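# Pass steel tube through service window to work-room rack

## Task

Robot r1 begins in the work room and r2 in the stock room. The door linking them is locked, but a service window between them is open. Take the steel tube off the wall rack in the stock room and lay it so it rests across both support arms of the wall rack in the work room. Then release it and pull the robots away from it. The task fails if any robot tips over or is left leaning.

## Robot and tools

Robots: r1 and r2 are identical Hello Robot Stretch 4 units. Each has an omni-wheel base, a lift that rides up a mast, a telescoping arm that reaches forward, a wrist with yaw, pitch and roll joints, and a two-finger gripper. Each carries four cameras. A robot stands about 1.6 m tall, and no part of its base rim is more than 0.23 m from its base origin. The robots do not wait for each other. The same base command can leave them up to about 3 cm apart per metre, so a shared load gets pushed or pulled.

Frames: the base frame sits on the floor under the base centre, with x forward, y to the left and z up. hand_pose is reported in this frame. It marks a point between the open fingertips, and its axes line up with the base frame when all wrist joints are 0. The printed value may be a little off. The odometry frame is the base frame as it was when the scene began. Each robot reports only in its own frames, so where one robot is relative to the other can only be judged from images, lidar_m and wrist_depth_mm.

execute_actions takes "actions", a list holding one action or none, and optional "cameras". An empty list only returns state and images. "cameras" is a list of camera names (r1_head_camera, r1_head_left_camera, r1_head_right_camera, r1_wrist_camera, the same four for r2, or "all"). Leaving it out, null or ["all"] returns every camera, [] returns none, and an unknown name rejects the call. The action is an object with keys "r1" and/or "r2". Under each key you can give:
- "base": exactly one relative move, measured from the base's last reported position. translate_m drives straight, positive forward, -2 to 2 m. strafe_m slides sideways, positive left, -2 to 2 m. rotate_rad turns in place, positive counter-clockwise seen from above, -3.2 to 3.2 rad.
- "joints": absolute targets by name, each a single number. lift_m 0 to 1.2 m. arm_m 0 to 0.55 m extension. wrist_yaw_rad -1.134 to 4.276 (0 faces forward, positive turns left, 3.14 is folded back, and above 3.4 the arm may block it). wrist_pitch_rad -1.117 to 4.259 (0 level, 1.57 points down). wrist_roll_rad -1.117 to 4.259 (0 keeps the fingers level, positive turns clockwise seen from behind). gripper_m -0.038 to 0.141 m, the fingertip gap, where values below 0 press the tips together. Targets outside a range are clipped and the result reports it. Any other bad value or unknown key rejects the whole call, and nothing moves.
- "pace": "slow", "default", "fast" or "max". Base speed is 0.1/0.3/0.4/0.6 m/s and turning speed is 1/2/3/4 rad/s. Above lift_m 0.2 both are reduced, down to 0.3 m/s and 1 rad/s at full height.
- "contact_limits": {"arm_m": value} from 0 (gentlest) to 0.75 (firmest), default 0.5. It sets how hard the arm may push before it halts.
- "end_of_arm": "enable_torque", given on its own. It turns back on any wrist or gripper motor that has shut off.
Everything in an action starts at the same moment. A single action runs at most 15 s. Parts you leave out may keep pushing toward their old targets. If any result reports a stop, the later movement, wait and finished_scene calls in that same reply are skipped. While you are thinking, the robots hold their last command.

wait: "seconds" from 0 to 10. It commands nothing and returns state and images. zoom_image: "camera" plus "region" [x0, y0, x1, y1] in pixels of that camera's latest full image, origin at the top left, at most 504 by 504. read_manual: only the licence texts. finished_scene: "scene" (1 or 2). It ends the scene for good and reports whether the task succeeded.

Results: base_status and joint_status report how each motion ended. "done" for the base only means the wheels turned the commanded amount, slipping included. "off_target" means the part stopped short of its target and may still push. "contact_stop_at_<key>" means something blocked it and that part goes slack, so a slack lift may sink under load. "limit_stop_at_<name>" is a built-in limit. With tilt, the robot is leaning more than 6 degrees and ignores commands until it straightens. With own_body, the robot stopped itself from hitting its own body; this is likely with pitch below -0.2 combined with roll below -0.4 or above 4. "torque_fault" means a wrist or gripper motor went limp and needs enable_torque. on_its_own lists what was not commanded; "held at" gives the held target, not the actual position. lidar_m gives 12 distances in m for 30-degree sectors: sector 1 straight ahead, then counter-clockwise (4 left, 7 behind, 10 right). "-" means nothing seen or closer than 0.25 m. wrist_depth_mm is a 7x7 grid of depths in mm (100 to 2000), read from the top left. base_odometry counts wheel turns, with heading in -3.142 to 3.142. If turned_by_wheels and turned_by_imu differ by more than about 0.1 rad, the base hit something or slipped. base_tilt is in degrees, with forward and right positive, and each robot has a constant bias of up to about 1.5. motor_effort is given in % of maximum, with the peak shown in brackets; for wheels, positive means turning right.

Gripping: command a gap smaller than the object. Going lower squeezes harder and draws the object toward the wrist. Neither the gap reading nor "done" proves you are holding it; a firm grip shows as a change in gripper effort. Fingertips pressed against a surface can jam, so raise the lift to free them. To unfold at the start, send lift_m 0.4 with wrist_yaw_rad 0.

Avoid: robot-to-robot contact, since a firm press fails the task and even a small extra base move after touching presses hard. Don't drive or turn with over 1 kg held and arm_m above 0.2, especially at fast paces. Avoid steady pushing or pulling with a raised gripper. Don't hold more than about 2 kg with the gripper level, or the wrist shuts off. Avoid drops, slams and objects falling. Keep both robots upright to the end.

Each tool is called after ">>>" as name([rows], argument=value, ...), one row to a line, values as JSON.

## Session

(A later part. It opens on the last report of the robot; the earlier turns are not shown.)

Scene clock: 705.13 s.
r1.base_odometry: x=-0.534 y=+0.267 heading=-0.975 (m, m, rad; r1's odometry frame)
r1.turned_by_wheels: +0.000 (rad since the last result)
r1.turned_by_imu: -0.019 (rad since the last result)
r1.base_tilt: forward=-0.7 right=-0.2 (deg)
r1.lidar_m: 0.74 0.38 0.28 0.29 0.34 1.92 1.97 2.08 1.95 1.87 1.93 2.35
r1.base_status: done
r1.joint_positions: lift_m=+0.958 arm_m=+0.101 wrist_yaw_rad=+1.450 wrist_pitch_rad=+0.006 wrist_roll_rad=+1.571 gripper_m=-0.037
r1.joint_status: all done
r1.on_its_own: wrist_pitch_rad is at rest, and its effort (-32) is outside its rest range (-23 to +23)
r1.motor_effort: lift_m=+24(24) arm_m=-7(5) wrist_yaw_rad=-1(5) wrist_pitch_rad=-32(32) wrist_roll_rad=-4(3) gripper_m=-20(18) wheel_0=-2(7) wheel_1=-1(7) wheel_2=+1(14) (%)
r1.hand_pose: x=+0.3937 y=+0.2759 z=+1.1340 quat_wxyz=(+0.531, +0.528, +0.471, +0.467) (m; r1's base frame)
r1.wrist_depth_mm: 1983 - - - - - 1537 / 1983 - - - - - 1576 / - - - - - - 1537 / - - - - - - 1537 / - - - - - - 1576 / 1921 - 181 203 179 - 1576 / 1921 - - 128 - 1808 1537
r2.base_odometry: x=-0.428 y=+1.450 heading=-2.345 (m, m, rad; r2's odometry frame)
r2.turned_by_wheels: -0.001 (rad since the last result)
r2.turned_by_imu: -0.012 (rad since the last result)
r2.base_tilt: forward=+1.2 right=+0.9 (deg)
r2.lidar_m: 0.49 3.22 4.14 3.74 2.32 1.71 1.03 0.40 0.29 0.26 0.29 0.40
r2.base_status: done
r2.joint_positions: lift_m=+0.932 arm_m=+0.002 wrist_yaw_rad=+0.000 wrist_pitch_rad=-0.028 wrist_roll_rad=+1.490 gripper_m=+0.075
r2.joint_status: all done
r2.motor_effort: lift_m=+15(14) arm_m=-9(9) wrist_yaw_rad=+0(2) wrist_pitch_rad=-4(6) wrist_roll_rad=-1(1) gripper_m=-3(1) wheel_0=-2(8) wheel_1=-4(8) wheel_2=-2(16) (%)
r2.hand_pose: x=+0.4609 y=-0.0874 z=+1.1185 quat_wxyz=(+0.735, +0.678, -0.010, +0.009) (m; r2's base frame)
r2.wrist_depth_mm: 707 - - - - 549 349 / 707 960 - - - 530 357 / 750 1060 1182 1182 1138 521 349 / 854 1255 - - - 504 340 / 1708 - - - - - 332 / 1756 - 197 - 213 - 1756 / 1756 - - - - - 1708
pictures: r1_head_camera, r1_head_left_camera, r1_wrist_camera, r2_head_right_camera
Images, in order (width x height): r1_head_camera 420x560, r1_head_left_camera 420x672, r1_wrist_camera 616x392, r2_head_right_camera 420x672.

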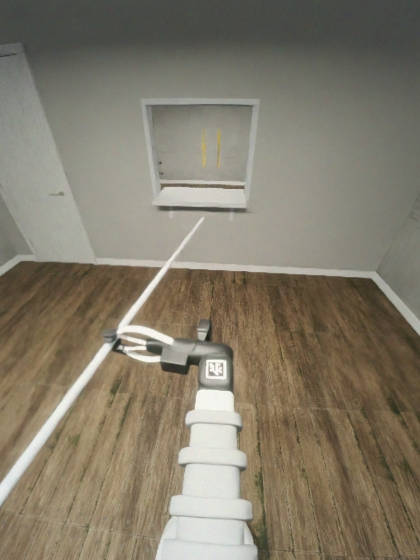

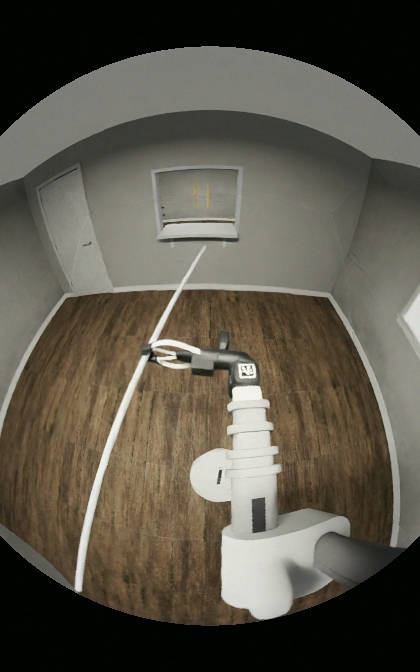

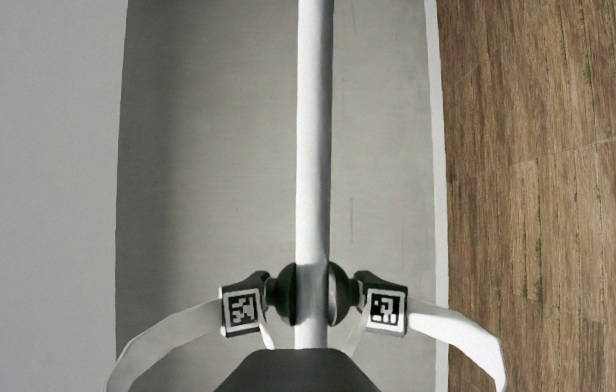

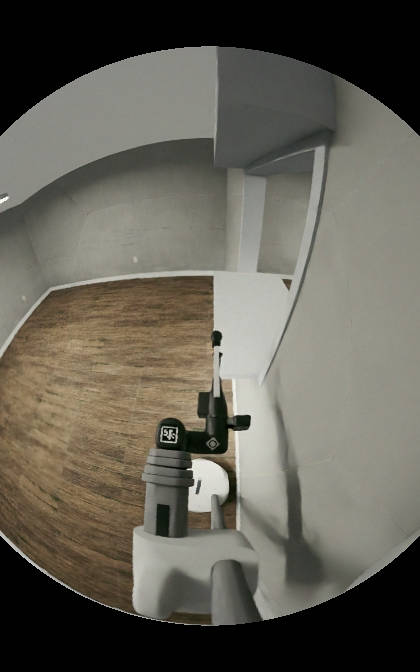

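>>> execute_actions([
  {"r1": {"base": {"translate_m": -0.98}, "joints": {"lift_m": 0.735, "wrist_yaw_rad": 1.49}, "pace": "fast"}, "r2": {"base": {"strafe_m": 0.4}, "pace": "default"}},
], cameras=["r1_head_camera", "r1_head_left_camera", "r1_wrist_camera"])

Scene clock: 736.60 s.
r1.base_odometry: x=-1.084 y=+1.077 heading=-0.975 (m, m, rad; r1's odometry frame)
r1.turned_by_wheels: +0.000 (rad since the last result)
r1.turned_by_imu: -0.005 (rad since the last result)
r1.base_tilt: forward=-0.3 right=-0.1 (deg)
r1.lidar_m: 0.76 0.39 0.31 0.29 0.33 0.56 0.99 1.06 1.47 1.87 1.97 2.71
r1.base_status: done
r1.joint_positions: lift_m=+0.735 arm_m=+0.101 wrist_yaw_rad=+1.490 wrist_pitch_rad=+0.006 wrist_roll_rad=+1.571 gripper_m=-0.037
r1.joint_status: all done
r1.on_its_own: wrist_pitch_rad is at rest, and its effort (-31) is outside its rest range (-23 to +23)
r1.motor_effort: lift_m=+20(23) arm_m=-7(7) wrist_yaw_rad=+0(14) wrist_pitch_rad=-31(34) wrist_roll_rad=-3(2) gripper_m=-17(18) wheel_0=-2(8) wheel_1=-1(10) wheel_2=+2(13) (%)
r1.hand_pose: x=+0.3826 y=+0.2805 z=+0.9113 quat_wxyz=(+0.521, +0.518, +0.481, +0.478) (m; r1's base frame)
r1.wrist_depth_mm: - - - - - 1756 1255 / - - - - - 1756 1205 / - - - - - 1756 1229 / - - - - - 1756 1281 / - - - - - 1808 1229 / - - 180 203 179 1618 1229 / - - - 129 - 1397 1255
r2.base_odometry: x=-0.142 y=+1.170 heading=-2.345 (m, m, rad; r2's odometry frame)
r2.turned_by_wheels: +0.000 (rad since the last result)
r2.turned_by_imu: -0.003 (rad since the last result)
r2.base_tilt: forward=+1.3 right=+0.8 (deg)
r2.lidar_m: 2.67 3.23 3.46 3.34 2.30 1.67 1.62 0.96 0.70 0.66 0.68 0.68
r2.base_status: done
r2.joint_positions: lift_m=+0.932 arm_m=+0.002 wrist_yaw_rad=+0.000 wrist_pitch_rad=-0.028 wrist_roll_rad=+1.490 gripper_m=+0.075
r2.joint_status: not commanded
r2.motor_effort: lift_m=+15(15) arm_m=-9(9) wrist_yaw_rad=+0(0) wrist_pitch_rad=-6(8) wrist_roll_rad=-2(2) gripper_m=-1(3) wheel_0=-2(9) wheel_1=+3(10) wheel_2=+0(4) (%)
r2.hand_pose: x=+0.4609 y=-0.0874 z=+1.1185 quat_wxyz=(+0.735, +0.678, -0.010, +0.009) (m; r2's base frame)
r2.wrist_depth_mm: 878 1008 1308 1229 1160 1042 1098 / 1618 - - 1808 1708 1618 1537 / 1618 - - - - - 1756 / 1661 - - - - - 1808 / 1756 - - - - - 1661 / 1756 - 196 - 212 - 1661 / 1756 - - - - - 1708
pictures: r1_head_camera, r1_head_left_camera, r1_wrist_camera
Images, in order (width x height): r1_head_camera 420x560, r1_head_left_camera 420x672, r1_wrist_camera 616x392.

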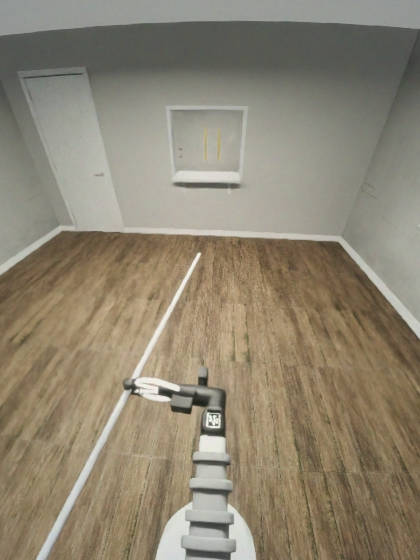

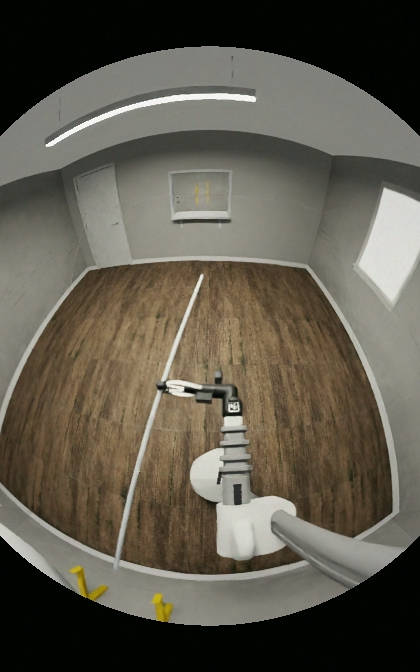

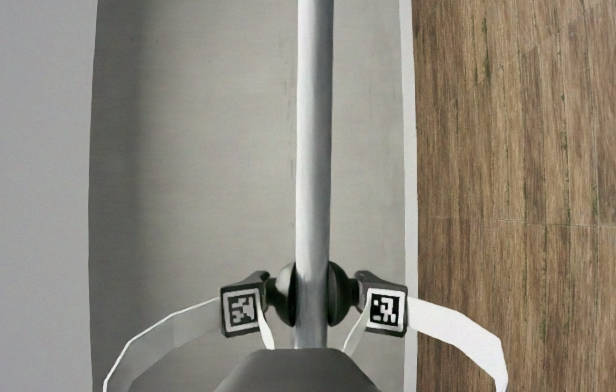

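>>> execute_actions(actions=[], cameras=["r1_head_camera"])

Scene clock: 739.90 s.
r1.base_odometry: x=-1.084 y=+1.077 heading=-0.975 (m, m, rad; r1's odometry frame)
r1.turned_by_wheels: +0.000 (rad since the last result)
r1.turned_by_imu: -0.001 (rad since the last result)
r1.base_tilt: forward=-0.5 right=-0.1 (deg)
r1.lidar_m: 0.82 0.37 0.30 0.30 0.37 0.51 0.99 1.04 1.46 1.86 1.96 2.73
r1.base_status: done
r1.joint_positions: lift_m=+0.735 arm_m=+0.101 wrist_yaw_rad=+1.490 wrist_pitch_rad=+0.006 wrist_roll_rad=+1.571 gripper_m=-0.037
r1.joint_status: all done
r1.on_its_own: wrist_pitch_rad is at rest, and its effort (-32) is outside its rest range (-23 to +23)
r1.motor_effort: lift_m=+19(23) arm_m=-7(7) wrist_yaw_rad=+0(14) wrist_pitch_rad=-32(34) wrist_roll_rad=-2(2) gripper_m=-19(18) wheel_0=-3(8) wheel_1=-1(10) wheel_2=+2(13) (%)
r1.hand_pose: x=+0.3826 y=+0.2805 z=+0.9113 quat_wxyz=(+0.521, +0.518, +0.481, +0.478) (m; r1's base frame)
r1.wrist_depth_mm: - - - - - 1756 1255 / - - - - - 1756 1229 / - - - - - 1756 1229 / - - - - - 1808 1229 / - - - - - 1808 1205 / - - 182 204 179 1661 1229 / - - - 129 - 1430 1281
r2.base_odometry: x=-0.142 y=+1.170 heading=-2.345 (m, m, rad; r2's odometry frame)
r2.turned_by_wheels: +0.000 (rad since the last result)
r2.turned_by_imu: -0.001 (rad since the last result)
r2.base_tilt: forward=+1.2 right=+0.8 (deg)
r2.lidar_m: 2.68 3.24 3.46 3.33 2.32 1.68 1.62 0.94 0.69 0.66 0.68 0.67
r2.base_status: done
r2.joint_positions: lift_m=+0.932 arm_m=+0.002 wrist_yaw_rad=+0.000 wrist_pitch_rad=-0.028 wrist_roll_rad=+1.490 gripper_m=+0.075
r2.joint_status: not commanded
r2.motor_effort: lift_m=+15(15) arm_m=-9(9) wrist_yaw_rad=+0(0) wrist_pitch_rad=-6(8) wrist_roll_rad=-1(2) gripper_m=-2(3) wheel_0=-1(9) wheel_1=+3(10) wheel_2=+0(4) (%)
r2.hand_pose: x=+0.4609 y=-0.0874 z=+1.1185 quat_wxyz=(+0.735, +0.678, -0.010, +0.009) (m; r2's base frame)
r2.wrist_depth_mm: 878 1042 1281 1229 1160 1025 1078 / 1618 - - 1808 1756 1618 1499 / 1618 - - - - - 1808 / 1756 - - - - - 1808 / 1708 - - - - - 1708 / 1808 - 196 - 211 - 1661 / 1808 - - - - - 1756
pictures: r1_head_camera
Images, in order (width x height): r1_head_camera 420x560.

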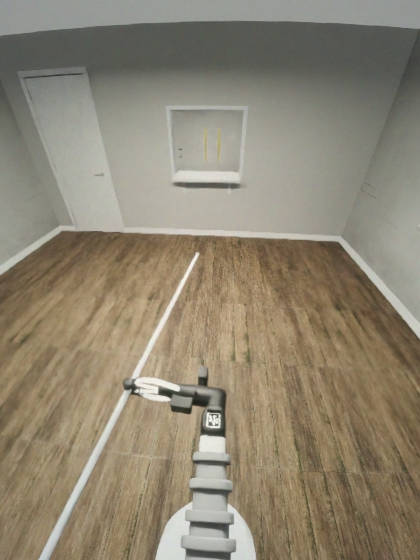

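>>> execute_actions([
  {"r1": {"base": {"rotate_rad": 1.63}, "joints": {"wrist_yaw_rad": 1.54}, "pace": "slow"}},
], cameras=["r1_head_camera", "r1_head_left_camera", "r1_wrist_camera"])

Scene clock: 748.03 s.
r1.base_odometry: x=-1.084 y=+1.077 heading=+0.655 (m, m, rad; r1's odometry frame)
r1.turned_by_wheels: +1.629 (rad since the last result)
r1.turned_by_imu: +1.664 (rad since the last result)
r1.base_tilt: forward=-0.6 right=-0.2 (deg)
r1.lidar_m: 2.84 0.33 0.25 0.99 0.27 0.25 1.89 2.00 2.92 3.08 3.51 2.90
r1.base_status: done
r1.joint_positions: lift_m=+0.735 arm_m=+0.101 wrist_yaw_rad=+1.541 wrist_pitch_rad=+0.006 wrist_roll_rad=+1.571 gripper_m=-0.037
r1.joint_status: all done
r1.on_its_own: wrist_pitch_rad is at rest, and its effort (-31) is outside its rest range (-23 to +23)
r1.motor_effort: lift_m=+20(19) arm_m=-8(7) wrist_yaw_rad=-3(10) wrist_pitch_rad=-31(31) wrist_roll_rad=-3(1) gripper_m=-21(20) wheel_0=-2(9) wheel_1=-1(9) wheel_2=-4(8) (%)
r1.hand_pose: x=+0.3682 y=+0.2858 z=+0.9113 quat_wxyz=(+0.509, +0.506, +0.494, +0.491) (m; r1's base frame)
r1.wrist_depth_mm: 866 854 866 854 878 891 904 / 866 891 891 891 904 917 904 / 878 891 904 904 917 891 917 / 891 904 917 904 931 946 946 / 931 904 931 931 931 931 960 / 917 917 181 199 179 976 991 / 931 946 946 131 946 960 976
r2.base_odometry: x=-0.142 y=+1.170 heading=-2.345 (m, m, rad; r2's odometry frame)
r2.turned_by_wheels: +0.000 (rad since the last result)
r2.turned_by_imu: -0.003 (rad since the last result)
r2.base_tilt: forward=+1.2 right=+0.8 (deg)
r2.lidar_m: 2.65 3.23 3.48 3.33 2.35 1.68 1.62 0.96 0.69 0.67 0.68 0.68
r2.base_status: not commanded
r2.joint_positions: lift_m=+0.932 arm_m=+0.002 wrist_yaw_rad=+0.000 wrist_pitch_rad=-0.028 wrist_roll_rad=+1.490 gripper_m=+0.075
r2.joint_status: not commanded
r2.motor_effort: lift_m=+15(15) arm_m=-9(9) wrist_yaw_rad=+0(0) wrist_pitch_rad=-8(8) wrist_roll_rad=-2(2) gripper_m=-2(1) wheel_0=-1(1) wheel_1=+3(2) wheel_2=+0(0) (%)
r2.hand_pose: x=+0.4609 y=-0.0874 z=+1.1185 quat_wxyz=(+0.735, +0.678, -0.010, +0.009) (m; r2's base frame)
r2.wrist_depth_mm: 878 1025 1281 1229 1138 1042 1078 / 1618 - - 1863 1756 1618 1537 / 1661 - - - - - 1808 / 1708 - - - - - 1756 / 1708 - - - - - 1708 / 1756 - 197 - 211 - 1708 / 1756 - - - - - 1661
pictures: r1_head_camera, r1_head_left_camera, r1_wrist_camera
Images, in order (width x height): r1_head_camera 420x560, r1_head_left_camera 420x672, r1_wrist_camera 616x392.

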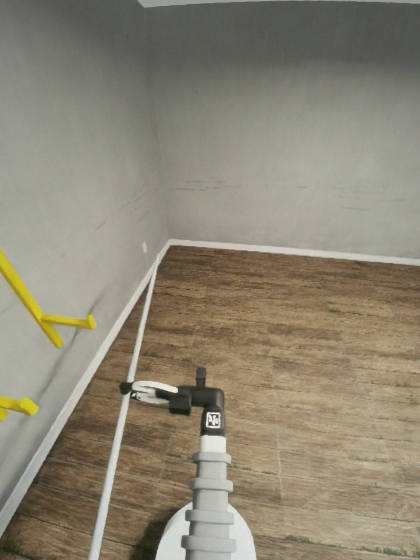

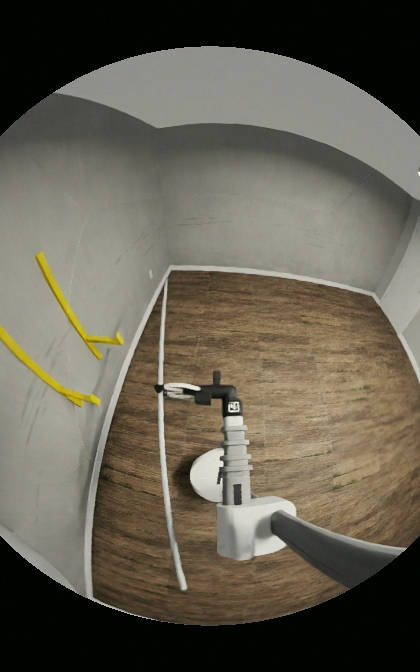

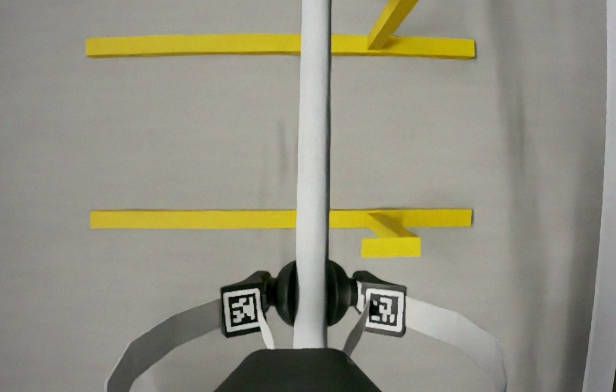

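>>> execute_actions(actions=[], cameras=["r1_head_camera"])

Scene clock: 750.67 s.
r1.base_odometry: x=-1.084 y=+1.077 heading=+0.655 (m, m, rad; r1's odometry frame)
r1.turned_by_wheels: +0.000 (rad since the last result)
r1.turned_by_imu: -0.001 (rad since the last result)
r1.base_tilt: forward=-0.6 right=-0.1 (deg)
r1.lidar_m: 2.84 0.33 0.25 0.99 0.25 0.29 1.89 2.01 2.94 3.08 3.51 2.90
r1.base_status: done
r1.joint_positions: lift_m=+0.735 arm_m=+0.101 wrist_yaw_rad=+1.540 wrist_pitch_rad=+0.006 wrist_roll_rad=+1.571 gripper_m=-0.037
r1.joint_status: all done
r1.on_its_own: wrist_pitch_rad is at rest, and its effort (-31) is outside its rest range (-23 to +23)
r1.motor_effort: lift_m=+20(19) arm_m=-7(7) wrist_yaw_rad=+1(10) wrist_pitch_rad=-31(31) wrist_roll_rad=-3(1) gripper_m=-17(20) wheel_0=-2(9) wheel_1=-1(9) wheel_2=-4(8) (%)
r1.hand_pose: x=+0.3685 y=+0.2857 z=+0.9113 quat_wxyz=(+0.509, +0.506, +0.494, +0.491) (m; r1's base frame)
r1.wrist_depth_mm: 854 866 866 854 878 891 904 / 878 878 891 904 891 904 917 / 878 878 891 904 917 931 917 / 891 891 904 917 931 946 946 / 904 917 931 904 931 960 960 / 931 904 182 200 179 946 960 / 917 917 946 131 960 976 991
r2.base_odometry: x=-0.142 y=+1.170 heading=-2.345 (m, m, rad; r2's odometry frame)
r2.turned_by_wheels: +0.000 (rad since the last result)
r2.turned_by_imu: -0.001 (rad since the last result)
r2.base_tilt: forward=+1.2 right=+0.8 (deg)
r2.lidar_m: 2.66 3.23 3.47 3.34 2.33 1.67 1.62 0.95 0.68 0.66 0.69 0.68
r2.base_status: not commanded
r2.joint_positions: lift_m=+0.932 arm_m=+0.002 wrist_yaw_rad=+0.000 wrist_pitch_rad=-0.028 wrist_roll_rad=+1.490 gripper_m=+0.075
r2.joint_status: not commanded
r2.motor_effort: lift_m=+15(15) arm_m=-9(9) wrist_yaw_rad=+0(0) wrist_pitch_rad=-7(8) wrist_roll_rad=-1(2) gripper_m=-3(1) wheel_0=-1(1) wheel_1=+3(2) wheel_2=+0(0) (%)
r2.hand_pose: x=+0.4609 y=-0.0874 z=+1.1185 quat_wxyz=(+0.735, +0.678, -0.010, +0.009) (m; r2's base frame)
r2.wrist_depth_mm: 878 1008 1308 1205 1138 1025 1078 / 1618 - - 1863 1708 1661 1576 / 1661 - - - - - 1756 / 1708 - - - - - 1708 / 1661 - - - - - 1756 / 1756 - 196 - 212 - 1661 / 1808 - - - - - 1708
pictures: r1_head_camera
Images, in order (width x height): r1_head_camera 420x560.

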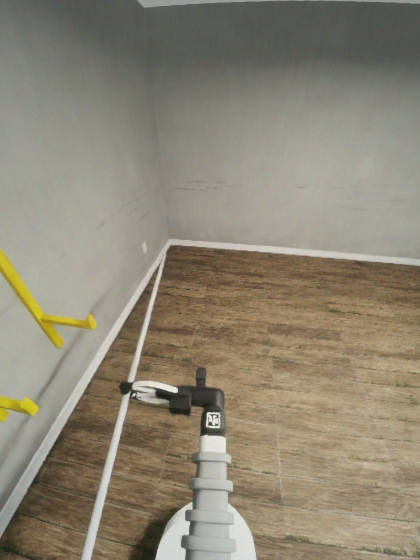

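>>> execute_actions(actions=[], cameras=["r1_head_camera", "r1_head_left_camera"])

Scene clock: 756.60 s.
r1.base_odometry: x=-1.084 y=+1.077 heading=+0.655 (m, m, rad; r1's odometry frame)
r1.turned_by_wheels: +0.000 (rad since the last result)
r1.turned_by_imu: -0.002 (rad since the last result)
r1.base_tilt: forward=-0.5 right=+0.0 (deg)
r1.lidar_m: 2.83 0.31 0.25 0.99 0.25 0.30 1.87 2.01 2.95 3.08 3.48 2.89
r1.base_status: done
r1.joint_positions: lift_m=+0.735 arm_m=+0.101 wrist_yaw_rad=+1.540 wrist_pitch_rad=+0.006 wrist_roll_rad=+1.571 gripper_m=-0.037
r1.joint_status: all done
r1.on_its_own: wrist_pitch_rad is at rest, and its effort (-32) is outside its rest range (-23 to +23)
r1.motor_effort: lift_m=+19(19) arm_m=-7(7) wrist_yaw_rad=+0(10) wrist_pitch_rad=-32(31) wrist_roll_rad=-3(1) gripper_m=-19(20) wheel_0=-3(9) wheel_1=-1(9) wheel_2=-4(8) (%)
r1.hand_pose: x=+0.3685 y=+0.2857 z=+0.9113 quat_wxyz=(+0.509, +0.506, +0.494, +0.491) (m; r1's base frame)
r1.wrist_depth_mm: 866 854 878 866 866 878 904 / 878 878 878 891 931 917 904 / 891 891 891 904 917 917 931 / 904 904 904 917 917 917 960 / 904 904 917 904 931 946 960 / 931 931 181 200 179 960 976 / 917 931 960 131 960 960 976
r2.base_odometry: x=-0.142 y=+1.170 heading=-2.345 (m, m, rad; r2's odometry frame)
r2.turned_by_wheels: +0.000 (rad since the last result)
r2.turned_by_imu: -0.002 (rad since the last result)
r2.base_tilt: forward=+1.2 right=+0.8 (deg)
r2.lidar_m: 2.68 3.22 3.46 3.33 2.31 1.68 1.63 0.95 0.69 0.66 0.70 0.70
r2.base_status: not commanded
r2.joint_positions: lift_m=+0.932 arm_m=+0.002 wrist_yaw_rad=+0.000 wrist_pitch_rad=-0.028 wrist_roll_rad=+1.490 gripper_m=+0.075
r2.joint_status: not commanded
r2.motor_effort: lift_m=+15(15) arm_m=-9(9) wrist_yaw_rad=+0(0) wrist_pitch_rad=-7(8) wrist_roll_rad=-1(2) gripper_m=-2(1) wheel_0=-1(1) wheel_1=+2(2) wheel_2=+0(0) (%)
r2.hand_pose: x=+0.4609 y=-0.0874 z=+1.1185 quat_wxyz=(+0.735, +0.678, -0.010, +0.009) (m; r2's base frame)
r2.wrist_depth_mm: 866 1025 1281 1229 1138 1042 1078 / 1661 - - 1863 1708 1618 1576 / 1661 - - - - - 1808 / 1708 - - - - - 1756 / 1708 - - - - - 1708 / 1756 - 196 - 211 - 1661 / 1863 - - - - - 1708
pictures: r1_head_camera, r1_head_left_camera
Images, in order (width x height): r1_head_camera 420x560, r1_head_left_camera 420x672.

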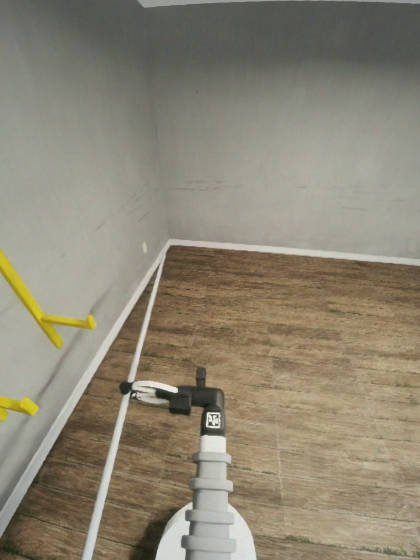

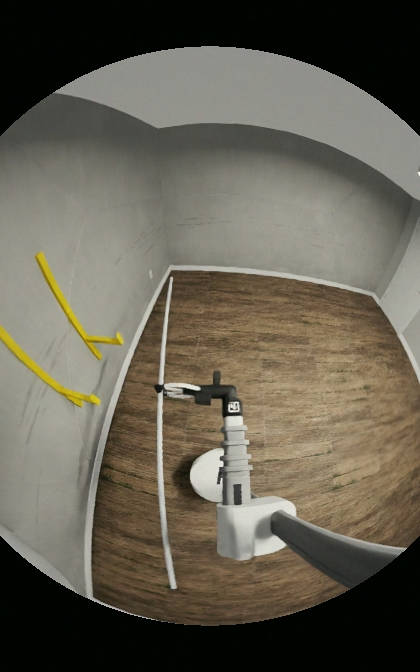

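>>> execute_actions([
  {"r1": {"base": {"rotate_rad": -0.14}, "joints": {"arm_m": 0.2}, "pace": "slow"}},
], cameras=["r1_head_camera"])

Scene clock: 767.07 s.
r1.base_odometry: x=-1.084 y=+1.078 heading=+0.516 (m, m, rad; r1's odometry frame)
r1.turned_by_wheels: -0.139 (rad since the last result)
r1.turned_by_imu: -0.146 (rad since the last result)
r1.base_tilt: forward=-0.5 right=+0.1 (deg)
r1.lidar_m: 1.17 0.34 0.25 0.99 0.25 0.33 1.88 1.94 2.52 3.09 3.26 3.00
r1.base_status: done
r1.joint_positions: lift_m=+0.735 arm_m=+0.199 wrist_yaw_rad=+1.540 wrist_pitch_rad=+0.006 wrist_roll_rad=+1.571 gripper_m=-0.037
r1.joint_status: all done
r1.on_its_own: wrist_pitch_rad is at rest, and its effort (-31) is outside its rest range (-23 to +23)
r1.motor_effort: lift_m=+19(19) arm_m=+8(10) wrist_yaw_rad=+0(4) wrist_pitch_rad=-31(31) wrist_roll_rad=-2(3) gripper_m=-19(16) wheel_0=+4(7) wheel_1=+4(5) wheel_2=+6(9) (%)
r1.hand_pose: x=+0.4658 y=+0.2857 z=+0.9113 quat_wxyz=(+0.509, +0.506, +0.494, +0.491) (m; r1's base frame)
r1.wrist_depth_mm: 960 991 976 1008 1008 1008 1042 / 976 976 991 991 1008 1025 1025 / 960 976 991 976 991 1008 1025 / 946 960 976 976 991 991 1008 / 931 960 960 976 976 976 1008 / 946 946 181 200 179 976 991 / 917 917 960 131 960 976 976
r2.base_odometry: x=-0.142 y=+1.170 heading=-2.345 (m, m, rad; r2's odometry frame)
r2.turned_by_wheels: +0.000 (rad since the last result)
r2.turned_by_imu: -0.003 (rad since the last result)
r2.base_tilt: forward=+1.2 right=+0.7 (deg)
r2.lidar_m: 2.68 3.23 3.47 3.34 2.29 1.66 1.62 0.95 0.69 0.65 0.68 0.69
r2.base_status: not commanded
r2.joint_positions: lift_m=+0.932 arm_m=+0.002 wrist_yaw_rad=+0.000 wrist_pitch_rad=-0.028 wrist_roll_rad=+1.490 gripper_m=+0.075
r2.joint_status: not commanded
r2.motor_effort: lift_m=+15(15) arm_m=-9(9) wrist_yaw_rad=+0(0) wrist_pitch_rad=-7(7) wrist_roll_rad=-1(1) gripper_m=-2(1) wheel_0=-1(1) wheel_1=+3(2) wheel_2=+0(0) (%)
r2.hand_pose: x=+0.4609 y=-0.0874 z=+1.1185 quat_wxyz=(+0.735, +0.678, -0.010, +0.009) (m; r2's base frame)
r2.wrist_depth_mm: 866 1008 1255 1205 1138 1025 1098 / 1618 - - 1863 1708 1618 1537 / 1661 - - - - - 1863 / 1708 - - - - - 1756 / 1756 - - - - - 1808 / 1756 - 196 - 211 - 1661 / 1808 - - - - - 1661
pictures: r1_head_camera
Images, in order (width x height): r1_head_camera 420x560.

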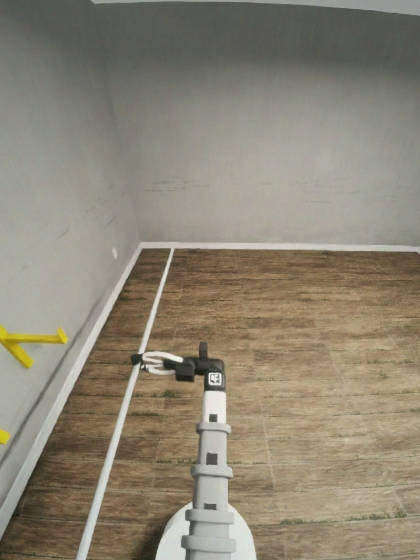

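>>> execute_actions(actions=[], cameras=["r1_head_camera", "r1_head_left_camera", "r1_wrist_camera"])

Scene clock: 768.40 s.
r1.base_odometry: x=-1.084 y=+1.078 heading=+0.516 (m, m, rad; r1's odometry frame)
r1.turned_by_wheels: +0.000 (rad since the last result)
r1.turned_by_imu: -0.001 (rad since the last result)
r1.base_tilt: forward=-0.5 right=-0.1 (deg)
r1.lidar_m: 1.18 0.32 0.25 0.98 0.26 0.33 1.88 1.94 2.50 3.07 3.27 2.99
r1.base_status: done
r1.joint_positions: lift_m=+0.735 arm_m=+0.199 wrist_yaw_rad=+1.540 wrist_pitch_rad=+0.006 wrist_roll_rad=+1.571 gripper_m=-0.037
r1.joint_status: all done
r1.on_its_own: wrist_pitch_rad is at rest, and its effort (-32) is outside its rest range (-23 to +23)
r1.motor_effort: lift_m=+19(19) arm_m=+8(10) wrist_yaw_rad=+0(4) wrist_pitch_rad=-32(31) wrist_roll_rad=-2(3) gripper_m=-20(16) wheel_0=+4(7) wheel_1=+4(5) wheel_2=+6(9) (%)
r1.hand_pose: x=+0.4658 y=+0.2857 z=+0.9113 quat_wxyz=(+0.509, +0.506, +0.494, +0.491) (m; r1's base frame)
r1.wrist_depth_mm: 991 976 1008 1008 1008 1008 1025 / 960 976 991 976 1008 1008 1008 / 946 946 976 976 1008 991 1025 / 960 960 976 976 991 991 1008 / 960 960 960 212 991 976 991 / 931 931 181 200 178 976 976 / 946 931 960 131 976 976 976
r2.base_odometry: x=-0.142 y=+1.170 heading=-2.345 (m, m, rad; r2's odometry frame)
r2.turned_by_wheels: +0.000 (rad since the last result)
r2.turned_by_imu: +0.000 (rad since the last result)
r2.base_tilt: forward=+1.3 right=+0.7 (deg)
r2.lidar_m: 2.68 3.22 3.47 3.35 2.33 1.67 1.62 0.95 0.69 0.65 0.69 0.68
r2.base_status: not commanded
r2.joint_positions: lift_m=+0.932 arm_m=+0.002 wrist_yaw_rad=+0.000 wrist_pitch_rad=-0.028 wrist_roll_rad=+1.490 gripper_m=+0.075
r2.joint_status: not commanded
r2.motor_effort: lift_m=+15(15) arm_m=-9(9) wrist_yaw_rad=+0(0) wrist_pitch_rad=-9(7) wrist_roll_rad=-1(1) gripper_m=-1(1) wheel_0=-1(1) wheel_1=+2(2) wheel_2=+0(0) (%)
r2.hand_pose: x=+0.4609 y=-0.0874 z=+1.1185 quat_wxyz=(+0.735, +0.678, -0.010, +0.009) (m; r2's base frame)
r2.wrist_depth_mm: 878 1008 1255 1205 1160 1042 1078 / 1618 - - 1808 1708 1661 1537 / 1708 - - - - - 1756 / 1708 - - - - - 1756 / 1756 - - - - - 1708 / 1661 - 196 - 212 - 1661 / 1756 - - - - - 1661
pictures: r1_head_camera, r1_head_left_camera, r1_wrist_camera
Images, in order (width x height): r1_head_camera 420x560, r1_head_left_camera 420x672, r1_wrist_camera 616x392.

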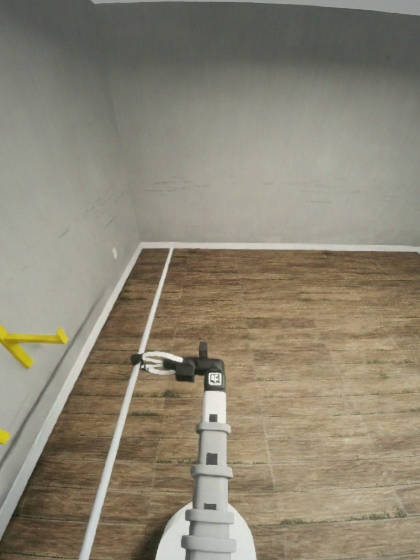

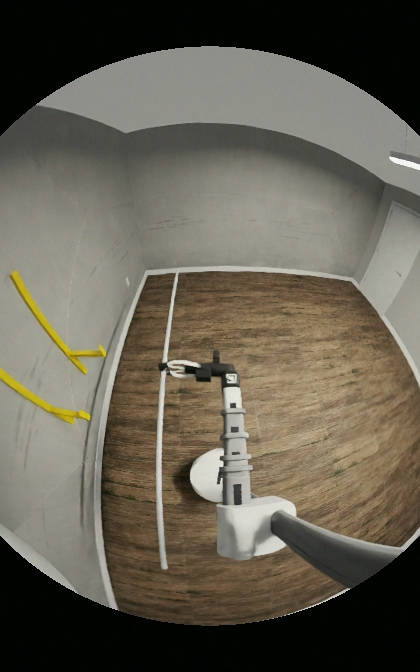

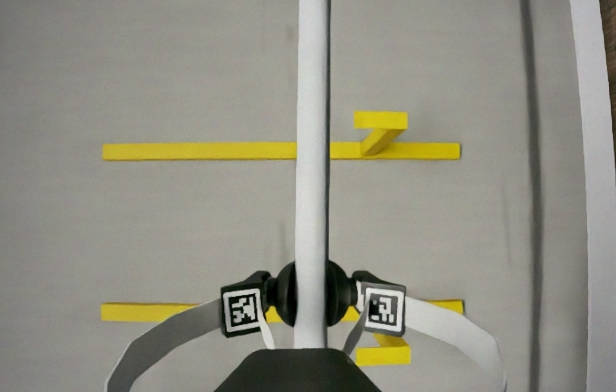

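>>> execute_actions([
  {"r1": {"base": {"strafe_m": 0.56}, "joints": {"arm_m": 0.17, "lift_m": 0.70}, "pace": "default"}},
], cameras=["r1_head_camera", "r1_head_left_camera", "r1_wrist_camera"])

Scene clock: 787.93 s.
r1.base_odometry: x=-1.360 y=+1.565 heading=+0.516 (m, m, rad; r1's odometry frame)
r1.turned_by_wheels: +0.000 (rad since the last result)
r1.turned_by_imu: -0.008 (rad since the last result)
r1.base_tilt: forward=-0.3 right=-0.1 (deg)
r1.lidar_m: 2.63 0.27 0.25 0.43 0.25 0.31 1.47 1.96 2.55 3.63 3.93 2.97
r1.base_status: done
r1.joint_positions: lift_m=+0.700 arm_m=+0.171 wrist_yaw_rad=+1.540 wrist_pitch_rad=+0.006 wrist_roll_rad=+1.571 gripper_m=-0.037
r1.joint_status: all done
r1.on_its_own: wrist_pitch_rad is at rest, and its effort (-31) is outside its rest range (-23 to +23)
r1.motor_effort: lift_m=+19(17) arm_m=-7(6) wrist_yaw_rad=+0(4) wrist_pitch_rad=-31(33) wrist_roll_rad=-4(2) gripper_m=-17(18) wheel_0=-2(10) wheel_1=+1(12) wheel_2=+0(4) (%)
r1.hand_pose: x=+0.4385 y=+0.2857 z=+0.8764 quat_wxyz=(+0.509, +0.506, +0.494, +0.491) (m; r1's base frame)
r1.wrist_depth_mm: 421 427 433 430 433 324 442 / 394 404 413 404 413 410 413 / 415 418 424 421 427 430 436 / 413 415 418 418 427 427 427 / 410 413 415 217 421 427 427 / 404 404 182 200 179 418 427 / 402 402 410 132 413 418 421
r2.base_odometry: x=-0.142 y=+1.170 heading=-2.345 (m, m, rad; r2's odometry frame)
r2.turned_by_wheels: +0.000 (rad since the last result)
r2.turned_by_imu: -0.006 (rad since the last result)
r2.base_tilt: forward=+1.2 right=+0.8 (deg)
r2.lidar_m: 2.69 3.24 3.46 3.35 2.33 1.69 1.62 0.91 0.70 0.65 0.67 0.67
r2.base_status: not commanded
r2.joint_positions: lift_m=+0.932 arm_m=+0.002 wrist_yaw_rad=+0.000 wrist_pitch_rad=-0.028 wrist_roll_rad=+1.490 gripper_m=+0.075
r2.joint_status: not commanded
r2.motor_effort: lift_m=+15(15) arm_m=-9(9) wrist_yaw_rad=+0(0) wrist_pitch_rad=-6(6) wrist_roll_rad=-1(2) gripper_m=-1(1) wheel_0=-1(1) wheel_1=+3(2) wheel_2=+0(0) (%)
r2.hand_pose: x=+0.4609 y=-0.0874 z=+1.1185 quat_wxyz=(+0.735, +0.678, -0.010, +0.009) (m; r2's base frame)
r2.wrist_depth_mm: 866 991 1308 1229 1138 1025 1078 / 1661 - - 1863 1756 1618 1537 / 1661 - - - - - 1808 / 1661 - - - - - 1756 / 1756 - - - - - 1708 / 1708 - 197 - 212 - 1708 / 1756 - - - - - 1661
pictures: r1_head_camera, r1_head_left_camera, r1_wrist_camera
Images, in order (width x height): r1_head_camera 420x560, r1_head_left_camera 420x672, r1_wrist_camera 616x392.

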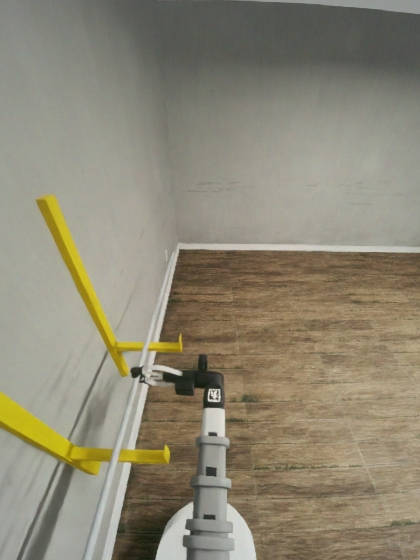

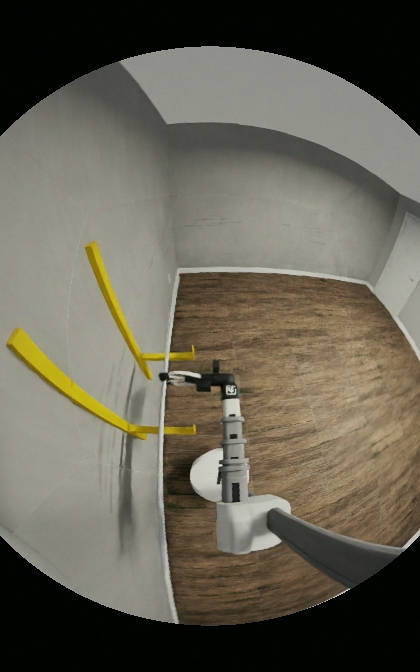

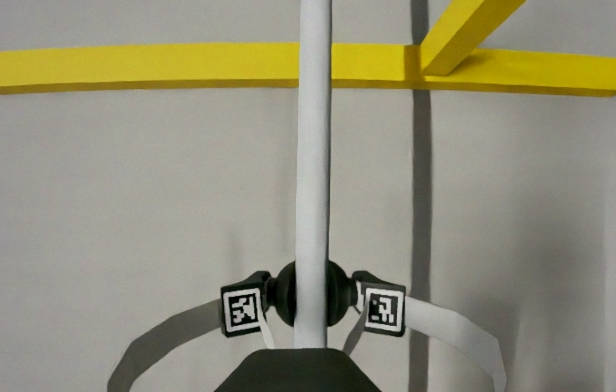

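>>> execute_actions([
  {"r1": {"joints": {"lift_m": 0.603}, "pace": "default"}},
], cameras=["r1_head_camera", "r1_wrist_camera"])

Scene clock: 795.40 s.
r1.base_odometry: x=-1.360 y=+1.565 heading=+0.516 (m, m, rad; r1's odometry frame)
r1.turned_by_wheels: +0.000 (rad since the last result)
r1.turned_by_imu: -0.003 (rad since the last result)
r1.base_tilt: forward=-0.6 right=+0.0 (deg)
r1.lidar_m: 2.61 0.25 0.26 0.42 0.25 0.30 1.46 1.98 2.57 3.63 3.96 2.96
r1.base_status: not commanded
r1.joint_positions: lift_m=+0.603 arm_m=+0.171 wrist_yaw_rad=+1.540 wrist_pitch_rad=+0.006 wrist_roll_rad=+1.571 gripper_m=-0.037
r1.joint_status: all done
r1.on_its_own: wrist_pitch_rad is at rest, and its effort (-32) is outside its rest range (-23 to +23)
r1.motor_effort: lift_m=+19(20) arm_m=-7(7) wrist_yaw_rad=+0(0) wrist_pitch_rad=-32(33) wrist_roll_rad=-1(2) gripper_m=-18(19) wheel_0=-2(2) wheel_1=+1(1) wheel_2=+0(0) (%)
r1.hand_pose: x=+0.4385 y=+0.2857 z=+0.7793 quat_wxyz=(+0.509, +0.506, +0.494, +0.491) (m; r1's base frame)
r1.wrist_depth_mm: 418 424 430 343 433 439 445 / 394 402 410 399 415 410 439 / 413 418 421 424 427 433 436 / 413 415 418 418 427 430 433 / 410 410 413 205 421 424 427 / 407 410 181 200 178 421 424 / 404 402 407 132 415 415 421
r2.base_odometry: x=-0.142 y=+1.170 heading=-2.345 (m, m, rad; r2's odometry frame)
r2.turned_by_wheels: +0.000 (rad since the last result)
r2.turned_by_imu: -0.002 (rad since the last result)
r2.base_tilt: forward=+1.1 right=+0.8 (deg)
r2.lidar_m: 2.67 3.24 3.47 3.35 2.31 1.67 1.63 0.94 0.70 0.66 0.69 0.71
r2.base_status: not commanded
r2.joint_positions: lift_m=+0.932 arm_m=+0.002 wrist_yaw_rad=+0.000 wrist_pitch_rad=-0.028 wrist_roll_rad=+1.490 gripper_m=+0.075
r2.joint_status: not commanded
r2.motor_effort: lift_m=+16(15) arm_m=-9(9) wrist_yaw_rad=+0(0) wrist_pitch_rad=-6(6) wrist_roll_rad=-2(2) gripper_m=-5(4) wheel_0=-1(1) wheel_1=+2(2) wheel_2=+0(0) (%)
r2.hand_pose: x=+0.4609 y=-0.0874 z=+1.1185 quat_wxyz=(+0.735, +0.678, -0.010, +0.009) (m; r2's base frame)
r2.wrist_depth_mm: 866 1008 1281 1229 1160 1042 1078 / 1576 - - 1863 1756 1618 1537 / 1661 - - - - - 1708 / 1708 - - - - - 1756 / 1708 - - - - - 1708 / 1756 - 196 - 211 - 1708 / 1808 - - - - - 1661
pictures: r1_head_camera, r1_wrist_camera
Images, in order (width x height): r1_head_camera 420x560, r1_wrist_camera 616x392.

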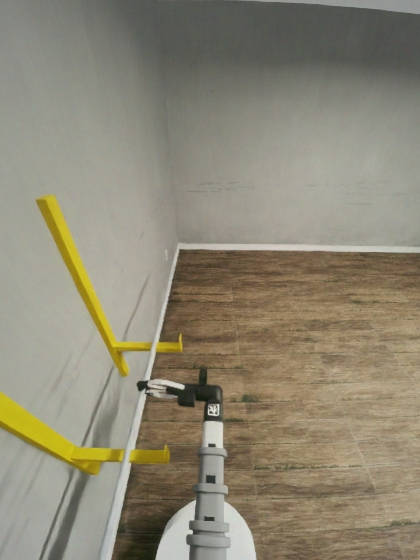

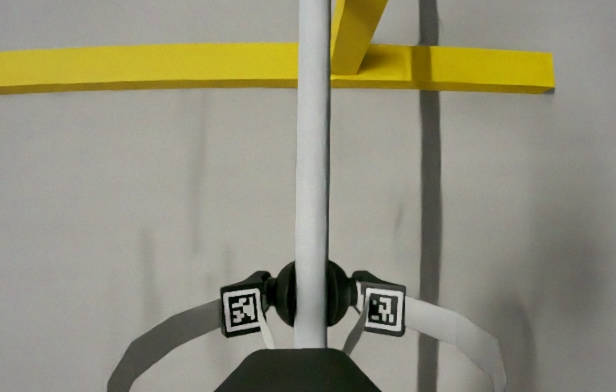

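>>> execute_actions([
  {"r1": {"joints": {"lift_m": 0.575}, "pace": "slow"}},
], cameras=["r1_head_camera", "r1_wrist_camera"])

Scene clock: 799.33 s.
r1.base_odometry: x=-1.360 y=+1.565 heading=+0.516 (m, m, rad; r1's odometry frame)
r1.turned_by_wheels: +0.000 (rad since the last result)
r1.turned_by_imu: -0.002 (rad since the last result)
r1.base_tilt: forward=-0.5 right=+0.0 (deg)
r1.lidar_m: 2.62 0.26 0.25 0.42 0.25 0.33 1.47 1.96 2.56 3.63 3.93 2.98
r1.base_status: not commanded
r1.joint_positions: lift_m=+0.575 arm_m=+0.171 wrist_yaw_rad=+1.540 wrist_pitch_rad=-0.001 wrist_roll_rad=+1.570 gripper_m=-0.037
r1.joint_status: all done
r1.motor_effort: lift_m=+16(15) arm_m=-7(8) wrist_yaw_rad=-1(1) wrist_pitch_rad=-9(31) wrist_roll_rad=+0(3) gripper_m=-19(17) wheel_0=-2(2) wheel_1=+1(1) wheel_2=+0(0) (%)
r1.hand_pose: x=+0.4384 y=+0.2857 z=+0.7538 quat_wxyz=(+0.507, +0.508, +0.492, +0.493) (m; r1's base frame)
r1.wrist_depth_mm: 424 424 430 307 436 439 439 / 397 404 410 399 413 407 433 / 415 421 421 424 427 433 430 / 415 421 418 421 427 427 427 / 410 413 415 418 421 418 424 / 407 410 181 197 180 421 421 / 404 404 410 150 413 415 418
r2.base_odometry: x=-0.142 y=+1.170 heading=-2.345 (m, m, rad; r2's odometry frame)
r2.turned_by_wheels: +0.000 (rad since the last result)
r2.turned_by_imu: -0.001 (rad since the last result)
r2.base_tilt: forward=+1.2 right=+0.8 (deg)
r2.lidar_m: 2.68 3.23 3.46 3.32 2.32 1.67 1.62 0.94 0.70 0.64 0.69 0.68
r2.base_status: not commanded
r2.joint_positions: lift_m=+0.932 arm_m=+0.002 wrist_yaw_rad=+0.000 wrist_pitch_rad=-0.028 wrist_roll_rad=+1.490 gripper_m=+0.075
r2.joint_status: not commanded
r2.motor_effort: lift_m=+16(15) arm_m=-9(9) wrist_yaw_rad=+0(0) wrist_pitch_rad=-5(6) wrist_roll_rad=-1(1) gripper_m=-2(1) wheel_0=-1(1) wheel_1=+2(3) wheel_2=+0(0) (%)
r2.hand_pose: x=+0.4609 y=-0.0874 z=+1.1185 quat_wxyz=(+0.735, +0.678, -0.010, +0.009) (m; r2's base frame)
r2.wrist_depth_mm: 878 1008 1255 1255 1118 1042 1078 / 1618 - - 1863 1756 1618 1537 / 1661 - - - - - 1708 / 1756 - - - - - 1756 / 1708 - - - - - 1708 / 1708 - 196 - 212 - 1756 / 1808 - - - - - 1708
pictures: r1_head_camera, r1_wrist_camera
Images, in order (width x height): r1_head_camera 420x560, r1_wrist_camera 616x392.

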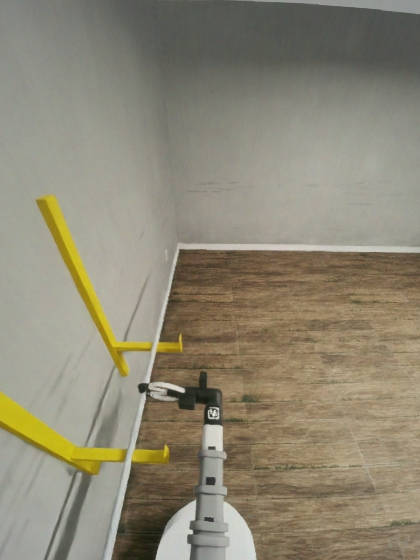

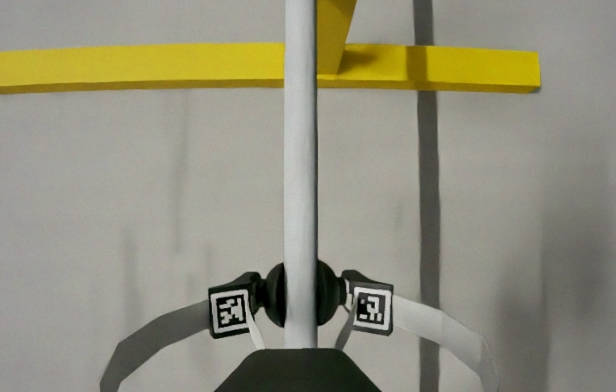

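>>> execute_actions([
  {"r1": {"joints": {"lift_m": 0.573, "gripper_m": 0.065}, "pace": "default"}},
], cameras=["r1_head_camera", "r1_wrist_camera"])

Scene clock: 803.03 s.
r1.base_odometry: x=-1.360 y=+1.565 heading=+0.516 (m, m, rad; r1's odometry frame)
r1.turned_by_wheels: +0.000 (rad since the last result)
r1.turned_by_imu: -0.001 (rad since the last result)
r1.base_tilt: forward=-0.4 right=-0.3 (deg)
r1.lidar_m: 2.64 0.27 0.27 0.25 0.28 0.39 1.47 1.97 2.53 3.65 3.93 2.98
r1.base_status: not commanded
r1.joint_positions: lift_m=+0.573 arm_m=+0.171 wrist_yaw_rad=+1.539 wrist_pitch_rad=-0.003 wrist_roll_rad=+1.570 gripper_m=+0.065
r1.joint_status: all done
r1.motor_effort: lift_m=+16(14) arm_m=-7(7) wrist_yaw_rad=+1(3) wrist_pitch_rad=-5(9) wrist_roll_rad=-1(2) gripper_m=-4(15) wheel_0=-2(2) wheel_1=+1(1) wheel_2=+0(0) (%)
r1.hand_pose: x=+0.4386 y=+0.2856 z=+0.7522 quat_wxyz=(+0.507, +0.508, +0.491, +0.493) (m; r1's base frame)
r1.wrist_depth_mm: 424 427 430 306 433 439 442 / 394 404 407 397 413 407 433 / 421 418 424 427 430 433 433 / 415 415 418 418 424 424 427 / 413 415 413 418 421 424 427 / 407 413 196 413 194 421 424 / 404 404 410 132 415 415 421
r2.base_odometry: x=-0.142 y=+1.170 heading=-2.345 (m, m, rad; r2's odometry frame)
r2.turned_by_wheels: +0.000 (rad since the last result)
r2.turned_by_imu: -0.001 (rad since the last result)
r2.base_tilt: forward=+1.2 right=+0.8 (deg)
r2.lidar_m: 2.68 3.24 3.48 3.33 2.34 1.68 1.62 0.95 0.69 0.67 0.68 0.68
r2.base_status: not commanded
r2.joint_positions: lift_m=+0.932 arm_m=+0.002 wrist_yaw_rad=+0.000 wrist_pitch_rad=-0.028 wrist_roll_rad=+1.490 gripper_m=+0.075
r2.joint_status: not commanded
r2.motor_effort: lift_m=+15(15) arm_m=-9(9) wrist_yaw_rad=+0(0) wrist_pitch_rad=-6(6) wrist_roll_rad=-2(2) gripper_m=-3(1) wheel_0=-2(1) wheel_1=+3(2) wheel_2=+0(0) (%)
r2.hand_pose: x=+0.4609 y=-0.0874 z=+1.1185 quat_wxyz=(+0.735, +0.678, -0.010, +0.009) (m; r2's base frame)
r2.wrist_depth_mm: 878 1008 1281 1205 1160 1060 1078 / 1576 - - 1921 1756 1618 1537 / 1708 - - - - - 1808 / 1708 - - - - - 1756 / 1756 - - - - - 1708 / 1708 - 196 - 212 - 1618 / 1808 - - - - - 1661
pictures: r1_head_camera, r1_wrist_camera
Images, in order (width x height): r1_head_camera 420x560, r1_wrist_camera 616x392.

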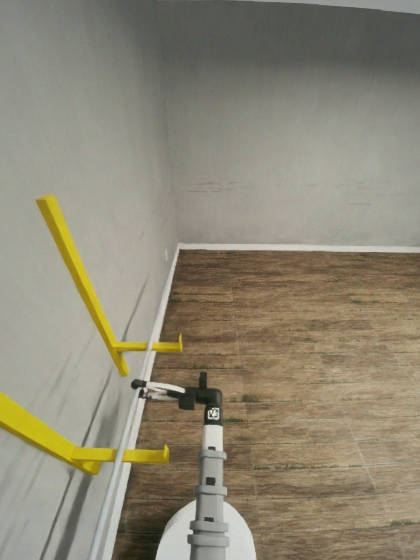

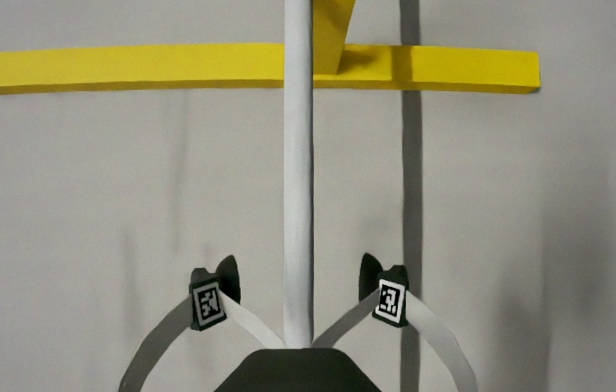

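>>> execute_actions([
  {"r1": {"base": {"strafe_m": -0.7}, "pace": "fast"}},
], cameras=["r1_head_camera", "r1_head_left_camera", "r1_wrist_camera"])

Scene clock: 807.93 s.
r1.base_odometry: x=-1.015 y=+0.956 heading=+0.516 (m, m, rad; r1's odometry frame)
r1.turned_by_wheels: +0.000 (rad since the last result)
r1.turned_by_imu: -0.003 (rad since the last result)
r1.base_tilt: forward=-0.4 right=-0.1 (deg)
r1.lidar_m: 2.84 1.43 0.85 0.90 1.01 1.55 1.86 1.92 2.50 2.93 3.04 3.01
r1.base_status: done
r1.joint_positions: lift_m=+0.573 arm_m=+0.171 wrist_yaw_rad=+1.540 wrist_pitch_rad=-0.003 wrist_roll_rad=+1.570 gripper_m=+0.065
r1.joint_status: not commanded
r1.motor_effort: lift_m=+16(16) arm_m=-7(7) wrist_yaw_rad=+1(1) wrist_pitch_rad=-5(5) wrist_roll_rad=-2(0) gripper_m=-5(2) wheel_0=+1(11) wheel_1=+0(15) wheel_2=+0(0) (%)
r1.hand_pose: x=+0.4385 y=+0.2856 z=+0.7522 quat_wxyz=(+0.507, +0.508, +0.491, +0.493) (m; r1's base frame)
r1.wrist_depth_mm: 1138 1138 1118 1138 1160 1138 1078 / 1078 1118 1098 1138 1138 1138 1042 / 1118 1118 1138 1118 1118 1118 1025 / 1098 1118 1118 1098 1118 1138 1060 / 1098 1098 1098 1098 1118 1118 1042 / 1078 1098 198 1060 194 1118 1042 / 1078 1078 1118 132 1078 1118 1060
r2.base_odometry: x=-0.142 y=+1.170 heading=-2.345 (m, m, rad; r2's odometry frame)
r2.turned_by_wheels: +0.000 (rad since the last result)
r2.turned_by_imu: -0.002 (rad since the last result)
r2.base_tilt: forward=+1.2 right=+0.7 (deg)
r2.lidar_m: 2.70 3.24 3.47 3.34 2.33 1.68 1.63 0.95 0.69 0.66 0.68 0.68
r2.base_status: not commanded
r2.joint_positions: lift_m=+0.932 arm_m=+0.002 wrist_yaw_rad=+0.000 wrist_pitch_rad=-0.028 wrist_roll_rad=+1.490 gripper_m=+0.075
r2.joint_status: not commanded
r2.motor_effort: lift_m=+15(15) arm_m=-9(9) wrist_yaw_rad=+0(0) wrist_pitch_rad=-8(7) wrist_roll_rad=-1(2) gripper_m=-1(2) wheel_0=-2(1) wheel_1=+2(2) wheel_2=+0(0) (%)
r2.hand_pose: x=+0.4609 y=-0.0874 z=+1.1185 quat_wxyz=(+0.735, +0.678, -0.010, +0.009) (m; r2's base frame)
r2.wrist_depth_mm: 878 1008 1281 1229 1118 1025 1078 / 1618 - - 1808 1661 1618 1537 / 1708 - - - - - 1808 / 1708 - - - - - 1808 / 1708 - - - - - 1756 / 1756 - 196 - 212 - 1661 / 1756 - - - - - 1661
pictures: r1_head_camera, r1_head_left_camera, r1_wrist_camera
Images, in order (width x height): r1_head_camera 420x560, r1_head_left_camera 420x672, r1_wrist_camera 616x392.

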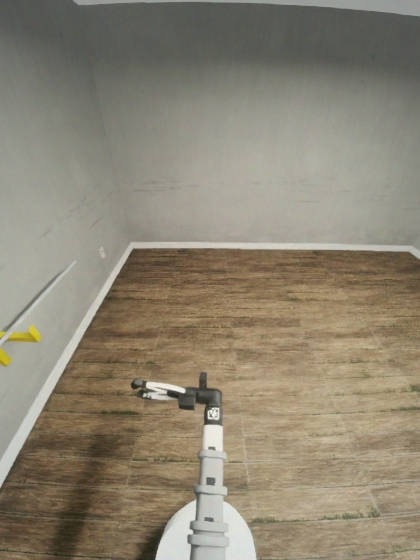

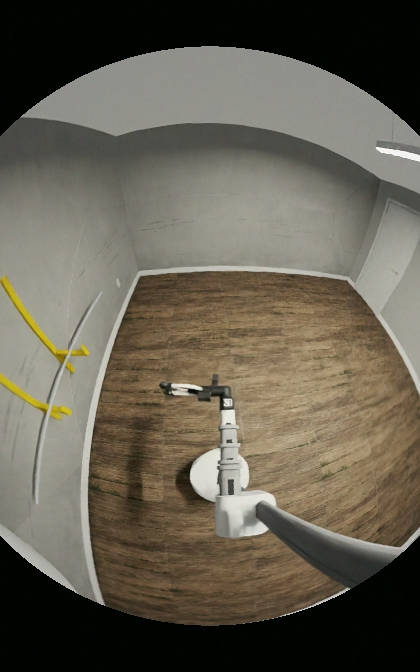

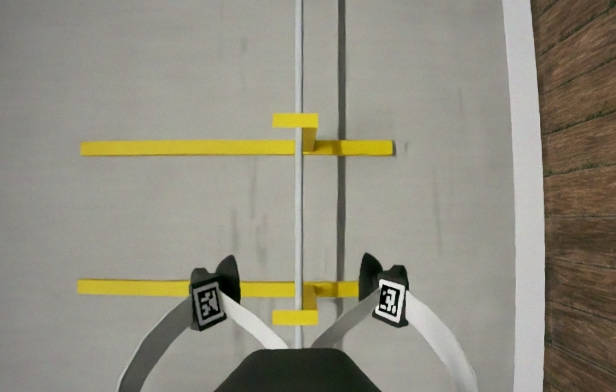

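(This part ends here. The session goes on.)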